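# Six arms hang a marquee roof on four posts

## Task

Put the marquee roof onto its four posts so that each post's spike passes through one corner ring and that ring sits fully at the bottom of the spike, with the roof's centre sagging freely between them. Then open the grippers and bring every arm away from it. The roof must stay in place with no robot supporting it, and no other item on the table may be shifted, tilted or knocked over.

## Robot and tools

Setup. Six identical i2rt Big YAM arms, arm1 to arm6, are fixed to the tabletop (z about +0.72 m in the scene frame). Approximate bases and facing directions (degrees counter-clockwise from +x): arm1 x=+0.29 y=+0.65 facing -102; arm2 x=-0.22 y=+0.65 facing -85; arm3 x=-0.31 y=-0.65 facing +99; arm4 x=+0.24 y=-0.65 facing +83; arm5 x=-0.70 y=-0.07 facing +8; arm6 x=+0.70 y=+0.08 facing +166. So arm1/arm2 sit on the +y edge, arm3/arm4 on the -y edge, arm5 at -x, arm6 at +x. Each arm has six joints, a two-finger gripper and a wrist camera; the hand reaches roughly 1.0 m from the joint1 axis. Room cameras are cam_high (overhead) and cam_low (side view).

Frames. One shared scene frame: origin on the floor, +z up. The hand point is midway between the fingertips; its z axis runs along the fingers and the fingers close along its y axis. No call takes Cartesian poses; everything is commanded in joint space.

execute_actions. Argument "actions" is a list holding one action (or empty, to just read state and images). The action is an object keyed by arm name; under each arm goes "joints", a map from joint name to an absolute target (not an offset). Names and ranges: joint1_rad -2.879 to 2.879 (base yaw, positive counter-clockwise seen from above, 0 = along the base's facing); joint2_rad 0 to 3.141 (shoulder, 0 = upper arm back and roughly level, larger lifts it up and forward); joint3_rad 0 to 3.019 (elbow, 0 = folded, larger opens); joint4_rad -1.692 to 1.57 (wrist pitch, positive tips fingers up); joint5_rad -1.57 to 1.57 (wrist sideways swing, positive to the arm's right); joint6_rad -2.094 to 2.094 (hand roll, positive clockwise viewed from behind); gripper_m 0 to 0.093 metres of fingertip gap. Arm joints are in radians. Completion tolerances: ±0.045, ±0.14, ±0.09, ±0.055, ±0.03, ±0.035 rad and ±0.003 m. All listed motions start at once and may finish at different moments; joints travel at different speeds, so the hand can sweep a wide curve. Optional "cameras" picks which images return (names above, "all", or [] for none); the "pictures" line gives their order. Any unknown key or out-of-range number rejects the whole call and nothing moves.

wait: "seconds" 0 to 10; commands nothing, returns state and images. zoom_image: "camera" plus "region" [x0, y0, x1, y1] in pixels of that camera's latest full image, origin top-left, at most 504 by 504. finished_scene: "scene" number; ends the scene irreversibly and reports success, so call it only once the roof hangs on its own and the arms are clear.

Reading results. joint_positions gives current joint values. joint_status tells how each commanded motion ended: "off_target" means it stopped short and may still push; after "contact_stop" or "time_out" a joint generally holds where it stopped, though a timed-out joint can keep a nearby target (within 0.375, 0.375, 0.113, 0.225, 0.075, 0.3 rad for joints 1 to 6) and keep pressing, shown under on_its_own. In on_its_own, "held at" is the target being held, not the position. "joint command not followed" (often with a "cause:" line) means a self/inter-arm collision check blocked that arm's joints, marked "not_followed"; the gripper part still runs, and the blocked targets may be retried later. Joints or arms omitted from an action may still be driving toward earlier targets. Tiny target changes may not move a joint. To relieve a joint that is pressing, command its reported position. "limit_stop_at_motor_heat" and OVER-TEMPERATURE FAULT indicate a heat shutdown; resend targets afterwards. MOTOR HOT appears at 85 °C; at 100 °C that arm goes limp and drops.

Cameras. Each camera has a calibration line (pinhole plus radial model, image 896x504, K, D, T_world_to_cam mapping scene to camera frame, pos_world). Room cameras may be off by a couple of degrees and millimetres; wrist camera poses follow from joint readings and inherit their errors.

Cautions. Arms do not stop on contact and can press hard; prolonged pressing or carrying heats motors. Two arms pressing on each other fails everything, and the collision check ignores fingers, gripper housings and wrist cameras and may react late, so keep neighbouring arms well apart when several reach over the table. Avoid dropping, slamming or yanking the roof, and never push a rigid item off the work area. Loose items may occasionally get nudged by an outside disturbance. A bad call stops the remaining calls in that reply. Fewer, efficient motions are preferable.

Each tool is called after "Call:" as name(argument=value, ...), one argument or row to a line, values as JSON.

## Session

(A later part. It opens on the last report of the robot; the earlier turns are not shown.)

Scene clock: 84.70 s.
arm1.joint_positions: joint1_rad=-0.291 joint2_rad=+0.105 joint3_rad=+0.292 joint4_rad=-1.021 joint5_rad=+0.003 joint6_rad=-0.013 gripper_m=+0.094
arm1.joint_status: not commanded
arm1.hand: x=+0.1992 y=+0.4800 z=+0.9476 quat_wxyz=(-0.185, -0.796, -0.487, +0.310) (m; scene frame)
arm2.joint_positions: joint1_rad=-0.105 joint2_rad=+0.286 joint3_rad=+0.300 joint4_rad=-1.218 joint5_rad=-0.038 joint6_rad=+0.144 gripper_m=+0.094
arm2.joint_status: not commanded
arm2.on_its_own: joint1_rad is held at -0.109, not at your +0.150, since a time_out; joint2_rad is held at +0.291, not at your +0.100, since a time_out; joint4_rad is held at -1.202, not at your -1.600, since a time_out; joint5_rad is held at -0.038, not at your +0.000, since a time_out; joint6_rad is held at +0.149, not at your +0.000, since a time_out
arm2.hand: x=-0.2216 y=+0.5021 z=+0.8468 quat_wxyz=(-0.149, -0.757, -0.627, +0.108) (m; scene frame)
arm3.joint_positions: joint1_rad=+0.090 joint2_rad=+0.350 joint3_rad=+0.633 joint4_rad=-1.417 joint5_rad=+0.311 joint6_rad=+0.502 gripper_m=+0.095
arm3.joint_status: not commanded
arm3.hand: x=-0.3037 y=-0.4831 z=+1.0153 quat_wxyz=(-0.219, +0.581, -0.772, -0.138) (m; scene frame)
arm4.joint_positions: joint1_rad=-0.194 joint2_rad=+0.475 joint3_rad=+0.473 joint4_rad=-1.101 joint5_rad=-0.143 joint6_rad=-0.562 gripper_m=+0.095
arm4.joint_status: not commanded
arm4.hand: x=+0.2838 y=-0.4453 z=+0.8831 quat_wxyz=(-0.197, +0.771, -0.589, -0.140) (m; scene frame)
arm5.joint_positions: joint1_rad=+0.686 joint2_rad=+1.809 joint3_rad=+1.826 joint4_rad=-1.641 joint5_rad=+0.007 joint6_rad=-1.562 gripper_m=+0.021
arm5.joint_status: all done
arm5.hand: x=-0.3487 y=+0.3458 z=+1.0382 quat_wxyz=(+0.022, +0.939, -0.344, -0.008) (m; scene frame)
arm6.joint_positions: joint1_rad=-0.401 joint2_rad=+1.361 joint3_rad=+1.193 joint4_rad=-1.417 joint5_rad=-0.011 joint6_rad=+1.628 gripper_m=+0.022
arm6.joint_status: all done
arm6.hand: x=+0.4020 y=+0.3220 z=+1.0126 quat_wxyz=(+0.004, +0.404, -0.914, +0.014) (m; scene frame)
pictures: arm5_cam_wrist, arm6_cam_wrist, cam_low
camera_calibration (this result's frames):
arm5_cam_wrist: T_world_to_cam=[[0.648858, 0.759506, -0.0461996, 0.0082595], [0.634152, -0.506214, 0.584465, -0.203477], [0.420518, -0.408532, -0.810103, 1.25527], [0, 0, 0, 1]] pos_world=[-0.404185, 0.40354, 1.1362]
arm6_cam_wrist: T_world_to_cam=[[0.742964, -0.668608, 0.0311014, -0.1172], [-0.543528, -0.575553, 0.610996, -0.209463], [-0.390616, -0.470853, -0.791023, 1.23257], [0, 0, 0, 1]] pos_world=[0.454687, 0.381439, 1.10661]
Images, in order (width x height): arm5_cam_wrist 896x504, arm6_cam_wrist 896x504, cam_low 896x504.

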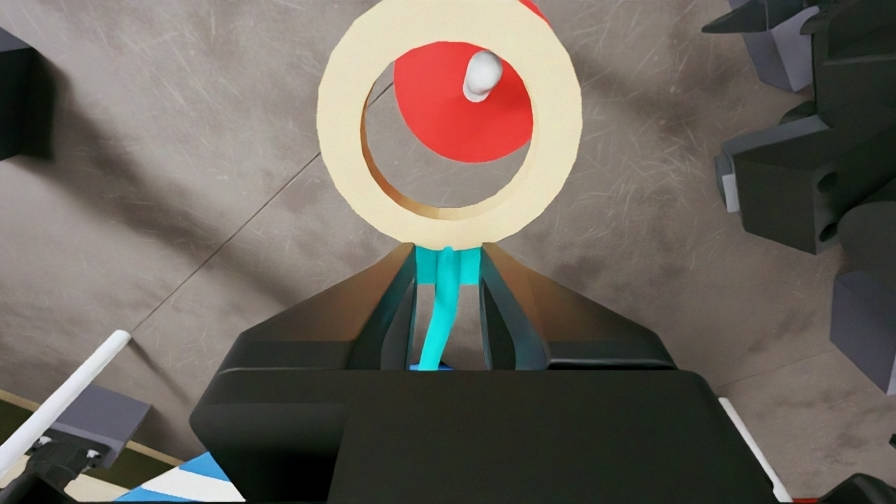

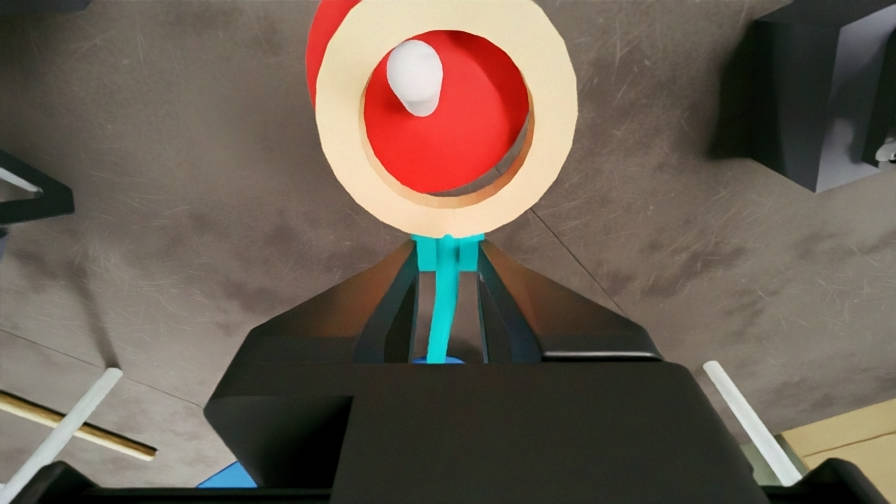

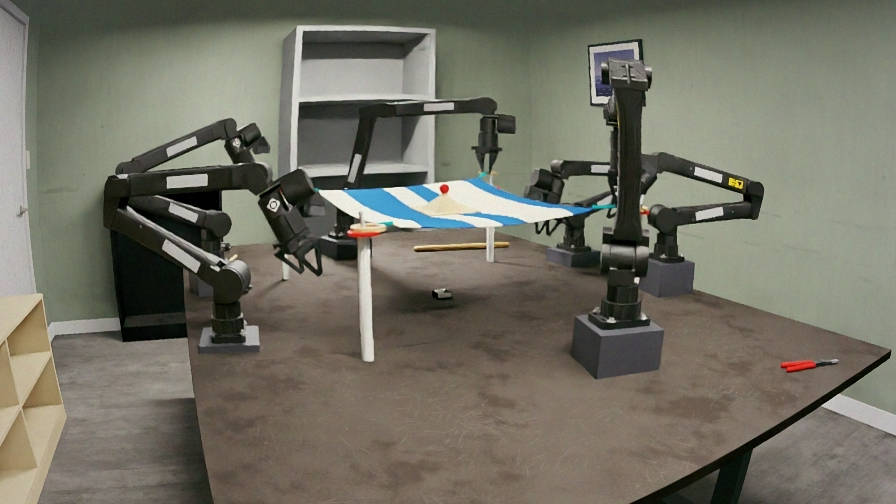

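Call:
execute_actions(
  actions=[
    {"arm5":{"joints":{"joint1_rad":0.69,"joint3_rad":1.72,"joint4_rad":-1.47}},"arm6":{"joints":{"joint3_rad":1.16,"joint4_rad":-1.35}}},
  ],
  cameras=["arm5_cam_wrist","arm6_cam_wrist"],
)

Call:
execute_actions(
  actions=[
    {"arm5":{"joints":{"gripper_m":0.05}},"arm6":{"joints":{"gripper_m":0.05}}},
  ],
  cameras=[],
)

Call:
execute_actions(
  actions=[
    {"arm5":{"joints":{"joint3_rad":2.1,"joint4_rad":-1.69}},"arm6":{"joints":{"joint3_rad":1.6,"joint4_rad":-1.69}}},
  ],
)

Scene clock: 91.33 s.
arm1.joint_positions: joint1_rad=-0.291 joint2_rad=+0.105 joint3_rad=+0.292 joint4_rad=-1.021 joint5_rad=+0.003 joint6_rad=-0.013 gripper_m=+0.094
arm1.joint_status: not commanded
arm1.hand: x=+0.1992 y=+0.4800 z=+0.9476 quat_wxyz=(-0.185, -0.796, -0.487, +0.310) (m; scene frame)
arm2.joint_positions: joint1_rad=-0.105 joint2_rad=+0.286 joint3_rad=+0.300 joint4_rad=-1.218 joint5_rad=-0.038 joint6_rad=+0.144 gripper_m=+0.094
arm2.joint_status: not commanded
arm2.on_its_own: joint1_rad is held at -0.109, not at your +0.150, since a time_out; joint2_rad is held at +0.291, not at your +0.100, since a time_out; joint4_rad is held at -1.202, not at your -1.600, since a time_out; joint5_rad is held at -0.038, not at your +0.000, since a time_out; joint6_rad is held at +0.149, not at your +0.000, since a time_out
arm2.hand: x=-0.2216 y=+0.5021 z=+0.8468 quat_wxyz=(-0.149, -0.757, -0.627, +0.108) (m; scene frame)
arm3.joint_positions: joint1_rad=+0.090 joint2_rad=+0.350 joint3_rad=+0.633 joint4_rad=-1.417 joint5_rad=+0.311 joint6_rad=+0.502 gripper_m=+0.095
arm3.joint_status: not commanded
arm3.hand: x=-0.3037 y=-0.4831 z=+1.0153 quat_wxyz=(-0.219, +0.581, -0.772, -0.138) (m; scene frame)
arm4.joint_positions: joint1_rad=-0.194 joint2_rad=+0.475 joint3_rad=+0.473 joint4_rad=-1.101 joint5_rad=-0.143 joint6_rad=-0.562 gripper_m=+0.095
arm4.joint_status: not commanded
arm4.hand: x=+0.2838 y=-0.4453 z=+0.8831 quat_wxyz=(-0.197, +0.771, -0.589, -0.140) (m; scene frame)
arm5.joint_positions: joint1_rad=+0.686 joint2_rad=+1.812 joint3_rad=+1.708 joint4_rad=-1.483 joint5_rad=+0.007 joint6_rad=-1.562 gripper_m=+0.021
arm5.joint_status: all done
arm5.hand: x=-0.3436 y=+0.3524 z=+0.9912 quat_wxyz=(+0.004, +0.939, -0.345, -0.002) (m; scene frame)
arm6.joint_positions: joint1_rad=-0.401 joint2_rad=+1.356 joint3_rad=+1.167 joint4_rad=-1.364 joint5_rad=-0.011 joint6_rad=+1.630 gripper_m=+0.022
arm6.joint_status: all done
arm6.hand: x=+0.3983 y=+0.3248 z=+1.0048 quat_wxyz=(+0.012, +0.404, -0.915, +0.000) (m; scene frame)
pictures: arm5_cam_wrist, arm6_cam_wrist
camera_calibration (this result's frames):
arm5_cam_wrist: T_world_to_cam=[[0.649743, 0.760093, -0.00959842, -0.0384521], [0.620291, -0.522854, 0.584691, -0.174952], [0.439401, -0.385853, -0.811199, 1.21737], [0, 0, 0, 1]] pos_world=[-0.40141, 0.40748, 1.08946]
arm6_cam_wrist: T_world_to_cam=[[0.74211, -0.670277, -0.00124073, -0.0789789], [-0.529197, -0.587045, 0.61264, -0.208641], [-0.411367, -0.45399, -0.790361, 1.22841], [0, 0, 0, 1]] pos_world=[0.453527, 0.382268, 1.09861]
Images, in order (width x height): arm5_cam_wrist 896x504, arm6_cam_wrist 896x504.

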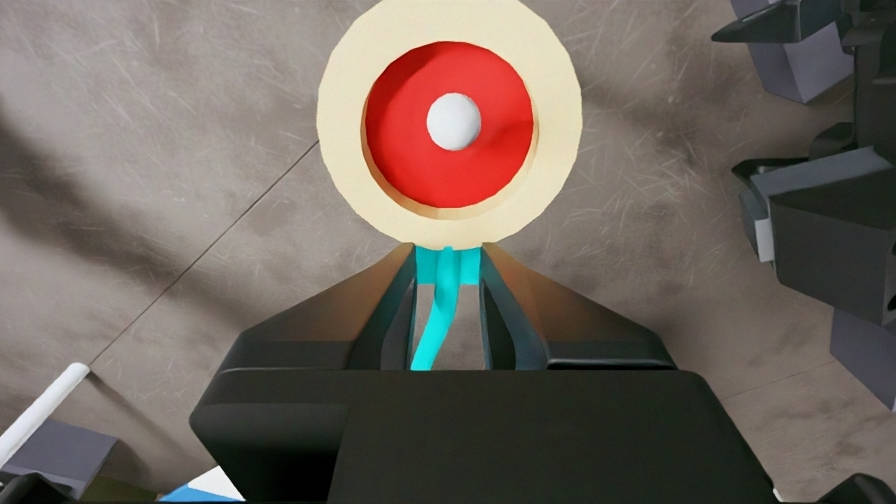

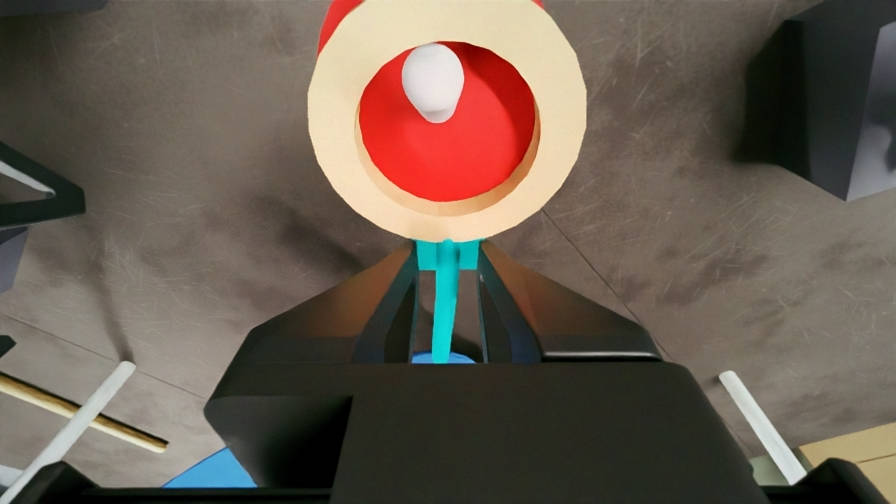

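Scene clock: 91.93 s.
arm1.joint_positions: joint1_rad=-0.291 joint2_rad=+0.105 joint3_rad=+0.292 joint4_rad=-1.021 joint5_rad=+0.003 joint6_rad=-0.013 gripper_m=+0.094
arm1.joint_status: not commanded
arm1.hand: x=+0.1992 y=+0.4800 z=+0.9476 quat_wxyz=(-0.185, -0.796, -0.487, +0.310) (m; scene frame)
arm2.joint_positions: joint1_rad=-0.105 joint2_rad=+0.286 joint3_rad=+0.300 joint4_rad=-1.218 joint5_rad=-0.038 joint6_rad=+0.144 gripper_m=+0.094
arm2.joint_status: not commanded
arm2.on_its_own: joint1_rad is held at -0.109, not at your +0.150, since a time_out; joint2_rad is held at +0.291, not at your +0.100, since a time_out; joint4_rad is held at -1.202, not at your -1.600, since a time_out; joint5_rad is held at -0.038, not at your +0.000, since a time_out; joint6_rad is held at +0.149, not at your +0.000, since a time_out
arm2.hand: x=-0.2216 y=+0.5021 z=+0.8468 quat_wxyz=(-0.149, -0.757, -0.627, +0.108) (m; scene frame)
arm3.joint_positions: joint1_rad=+0.090 joint2_rad=+0.350 joint3_rad=+0.633 joint4_rad=-1.417 joint5_rad=+0.311 joint6_rad=+0.502 gripper_m=+0.095
arm3.joint_status: not commanded
arm3.hand: x=-0.3037 y=-0.4831 z=+1.0153 quat_wxyz=(-0.219, +0.581, -0.772, -0.138) (m; scene frame)
arm4.joint_positions: joint1_rad=-0.194 joint2_rad=+0.475 joint3_rad=+0.473 joint4_rad=-1.101 joint5_rad=-0.143 joint6_rad=-0.562 gripper_m=+0.095
arm4.joint_status: not commanded
arm4.hand: x=+0.2838 y=-0.4453 z=+0.8831 quat_wxyz=(-0.197, +0.771, -0.589, -0.140) (m; scene frame)
arm5.joint_positions: joint1_rad=+0.686 joint2_rad=+1.812 joint3_rad=+1.708 joint4_rad=-1.481 joint5_rad=+0.007 joint6_rad=-1.563 gripper_m=+0.050
arm5.joint_status: all done
arm5.hand: x=-0.3433 y=+0.3529 z=+0.9912 quat_wxyz=(+0.003, +0.939, -0.344, -0.002) (m; scene frame)
arm6.joint_positions: joint1_rad=-0.401 joint2_rad=+1.356 joint3_rad=+1.163 joint4_rad=-1.360 joint5_rad=-0.004 joint6_rad=+1.630 gripper_m=+0.050
arm6.joint_status: all done
arm6.hand: x=+0.3995 y=+0.3256 z=+1.0030 quat_wxyz=(+0.009, +0.403, -0.915, -0.001) (m; scene frame)
pictures: none
No camera images: the call's "cameras" was empty. Leave "cameras" out to get every camera's image.

Scene clock: 93.37 s.
arm1.joint_positions: joint1_rad=-0.291 joint2_rad=+0.105 joint3_rad=+0.292 joint4_rad=-1.021 joint5_rad=+0.003 joint6_rad=-0.013 gripper_m=+0.094
arm1.joint_status: not commanded
arm1.hand: x=+0.1992 y=+0.4800 z=+0.9476 quat_wxyz=(-0.185, -0.796, -0.487, +0.310) (m; scene frame)
arm2.joint_positions: joint1_rad=-0.105 joint2_rad=+0.286 joint3_rad=+0.300 joint4_rad=-1.218 joint5_rad=-0.038 joint6_rad=+0.144 gripper_m=+0.094
arm2.joint_status: not commanded
arm2.on_its_own: joint1_rad is held at -0.109, not at your +0.150, since a time_out; joint2_rad is held at +0.291, not at your +0.100, since a time_out; joint4_rad is held at -1.202, not at your -1.600, since a time_out; joint5_rad is held at -0.038, not at your +0.000, since a time_out; joint6_rad is held at +0.149, not at your +0.000, since a time_out
arm2.hand: x=-0.2216 y=+0.5021 z=+0.8468 quat_wxyz=(-0.149, -0.757, -0.627, +0.108) (m; scene frame)
arm3.joint_positions: joint1_rad=+0.090 joint2_rad=+0.350 joint3_rad=+0.633 joint4_rad=-1.417 joint5_rad=+0.311 joint6_rad=+0.502 gripper_m=+0.095
arm3.joint_status: not commanded
arm3.hand: x=-0.3037 y=-0.4831 z=+1.0153 quat_wxyz=(-0.219, +0.581, -0.772, -0.138) (m; scene frame)
arm4.joint_positions: joint1_rad=-0.194 joint2_rad=+0.475 joint3_rad=+0.473 joint4_rad=-1.101 joint5_rad=-0.143 joint6_rad=-0.562 gripper_m=+0.095
arm4.joint_status: not commanded
arm4.hand: x=+0.2838 y=-0.4453 z=+0.8831 quat_wxyz=(-0.197, +0.771, -0.589, -0.140) (m; scene frame)
arm5.joint_positions: joint1_rad=+0.686 joint2_rad=+1.811 joint3_rad=+2.062 joint4_rad=-1.683 joint5_rad=+0.004 joint6_rad=-1.564 gripper_m=+0.050
arm5.joint_status: all done
arm5.hand: x=-0.3260 y=+0.3728 z=+1.1286 quat_wxyz=(-0.069, +0.936, -0.343, +0.022) (m; scene frame)
arm6.joint_positions: joint1_rad=-0.403 joint2_rad=+1.350 joint3_rad=+1.556 joint4_rad=-1.682 joint5_rad=-0.002 joint6_rad=+1.630 gripper_m=+0.050
arm6.joint_status: all done
arm6.hand: x=+0.3882 y=+0.3380 z=+1.1551 quat_wxyz=(+0.025, +0.402, -0.915, -0.036) (m; scene frame)
pictures: arm1_cam_wrist, arm2_cam_wrist, arm3_cam_wrist, arm4_cam_wrist, arm5_cam_wrist, arm6_cam_wrist, cam_high, cam_low
camera_calibration (this result's frames):
arm1_cam_wrist: T_world_to_cam=[[-0.894161, 0.447642, 0.00964305, -0.0440447], [0.443465, 0.888378, -0.118844, -0.396969], [-0.0617661, -0.101989, -0.992866, 1.12565], [0, 0, 0, 1]] pos_world=[0.206186, 0.487179, 1.07087]
arm2_cam_wrist: T_world_to_cam=[[-0.98387, 0.156234, -0.0871262, -0.220909], [0.129329, 0.957731, 0.256953, -0.661842], [0.123588, 0.241541, -0.962488, 0.845904], [0, 0, 0, 1]] pos_world=[-0.236294, 0.46406, 0.964988]
arm5_cam_wrist: T_world_to_cam=[[0.642495, 0.752355, 0.14547, -0.238521], [0.564583, -0.593122, 0.57398, -0.23544], [0.518118, -0.286649, -0.805845, 1.3116], [0, 0, 0, 1]] pos_world=[-0.393388, 0.415776, 1.22678]
arm6_cam_wrist: T_world_to_cam=[[0.737469, -0.670974, -0.0770258, 0.0271853], [-0.499105, -0.618267, 0.607158, -0.293152], [-0.45501, -0.409316, -0.790839, 1.35144], [0, 0, 0, 1]] pos_world=[0.448555, 0.390159, 1.24885]
Images, in order (width x height): arm1_cam_wrist 896x504, arm2_cam_wrist 896x504, arm3_cam_wrist 896x504, arm4_cam_wrist 896x504, arm5_cam_wrist 896x504, arm6_cam_wrist 896x504, cam_high 896x504, cam_low 896x504.

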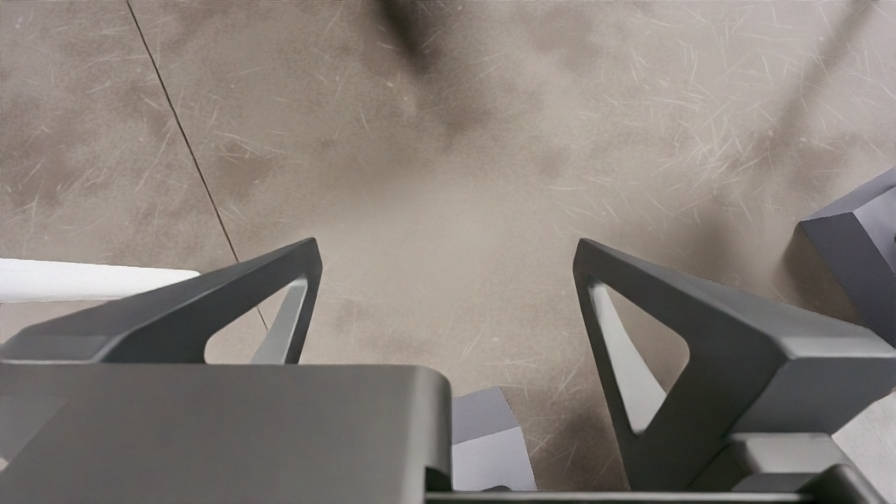

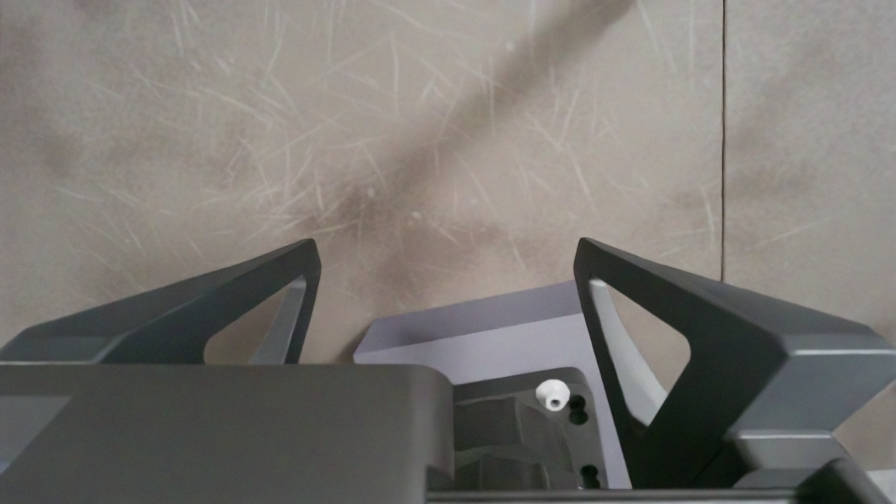

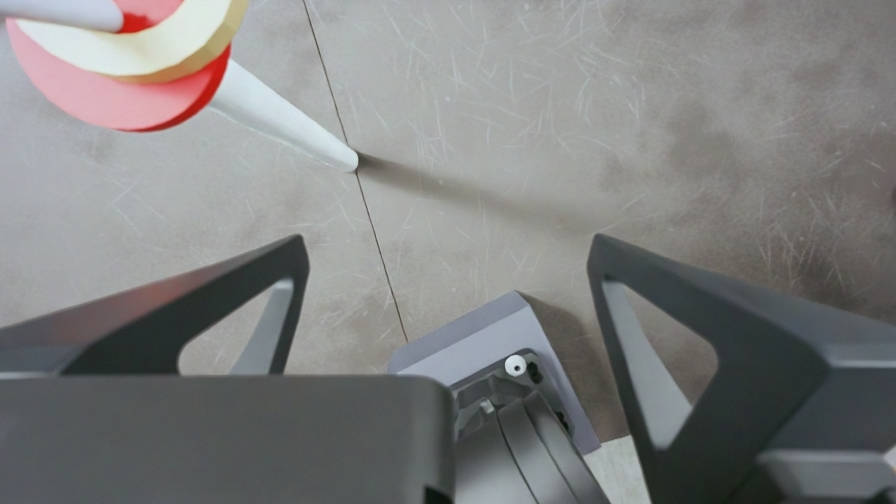

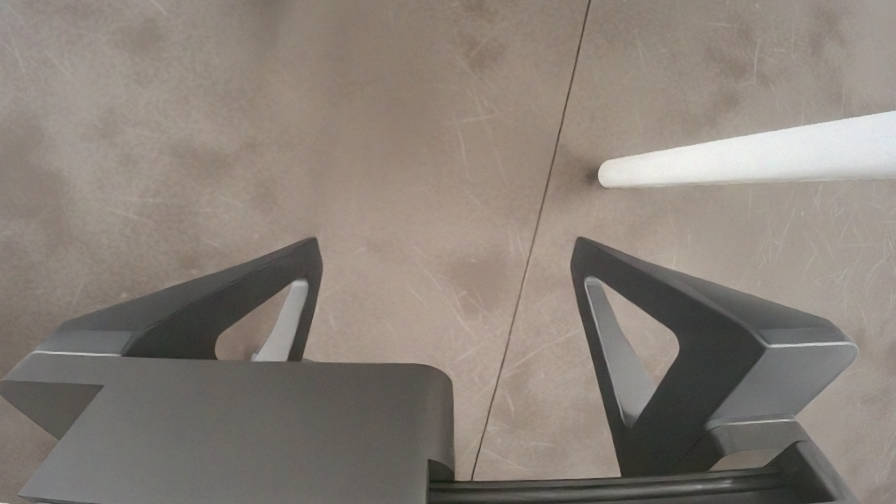

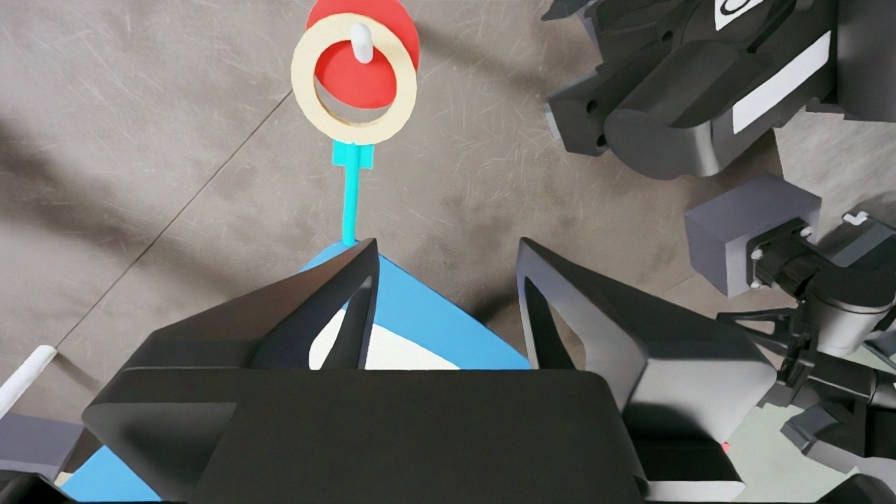

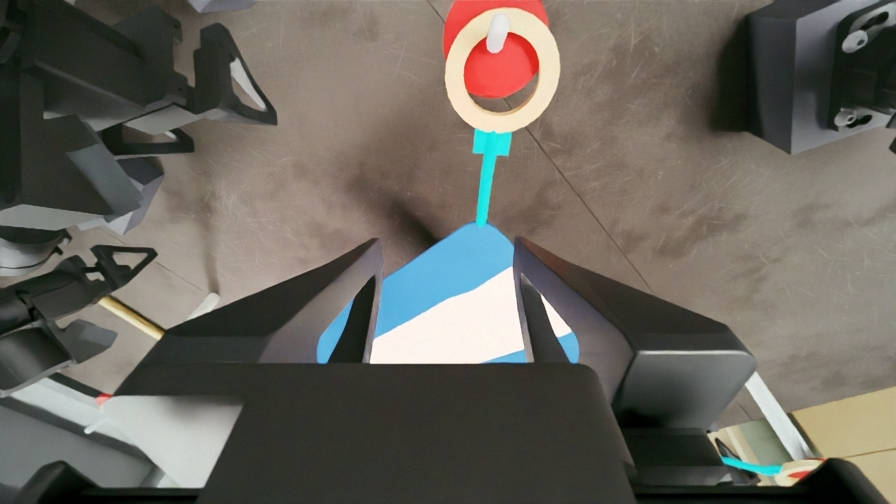

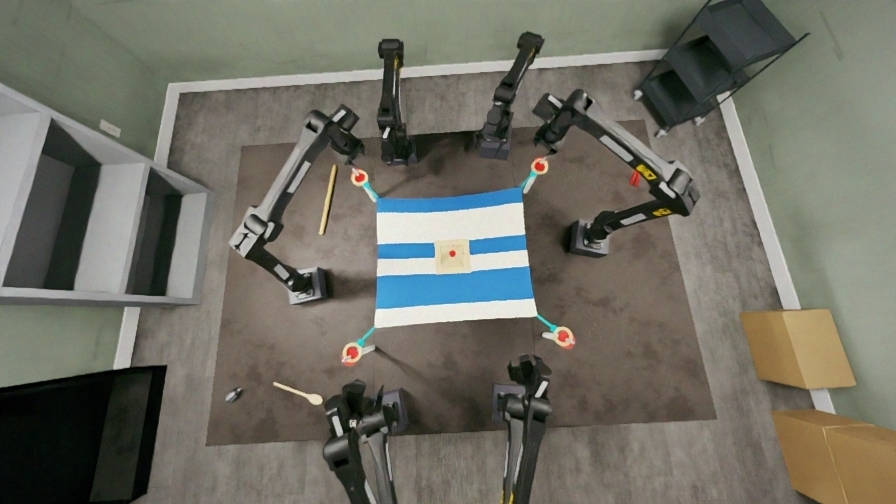

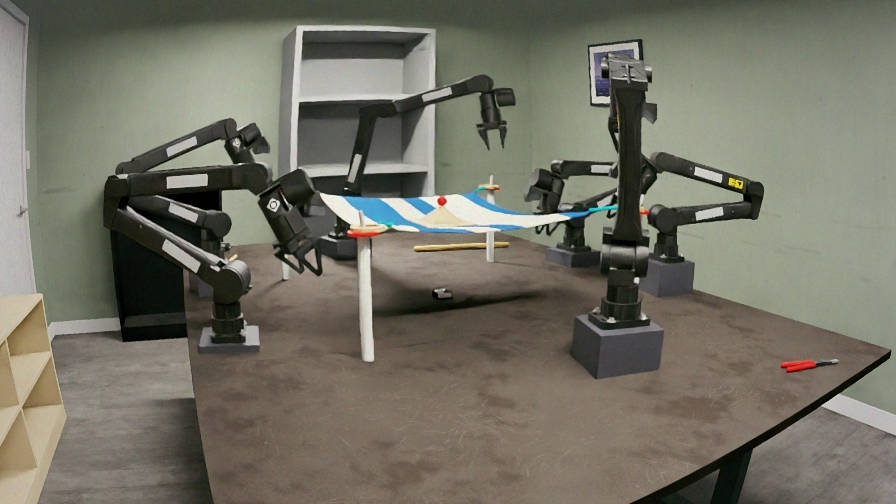

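Call:
finished_scene(
  scene=1,
)

The scene is finished: the task was done.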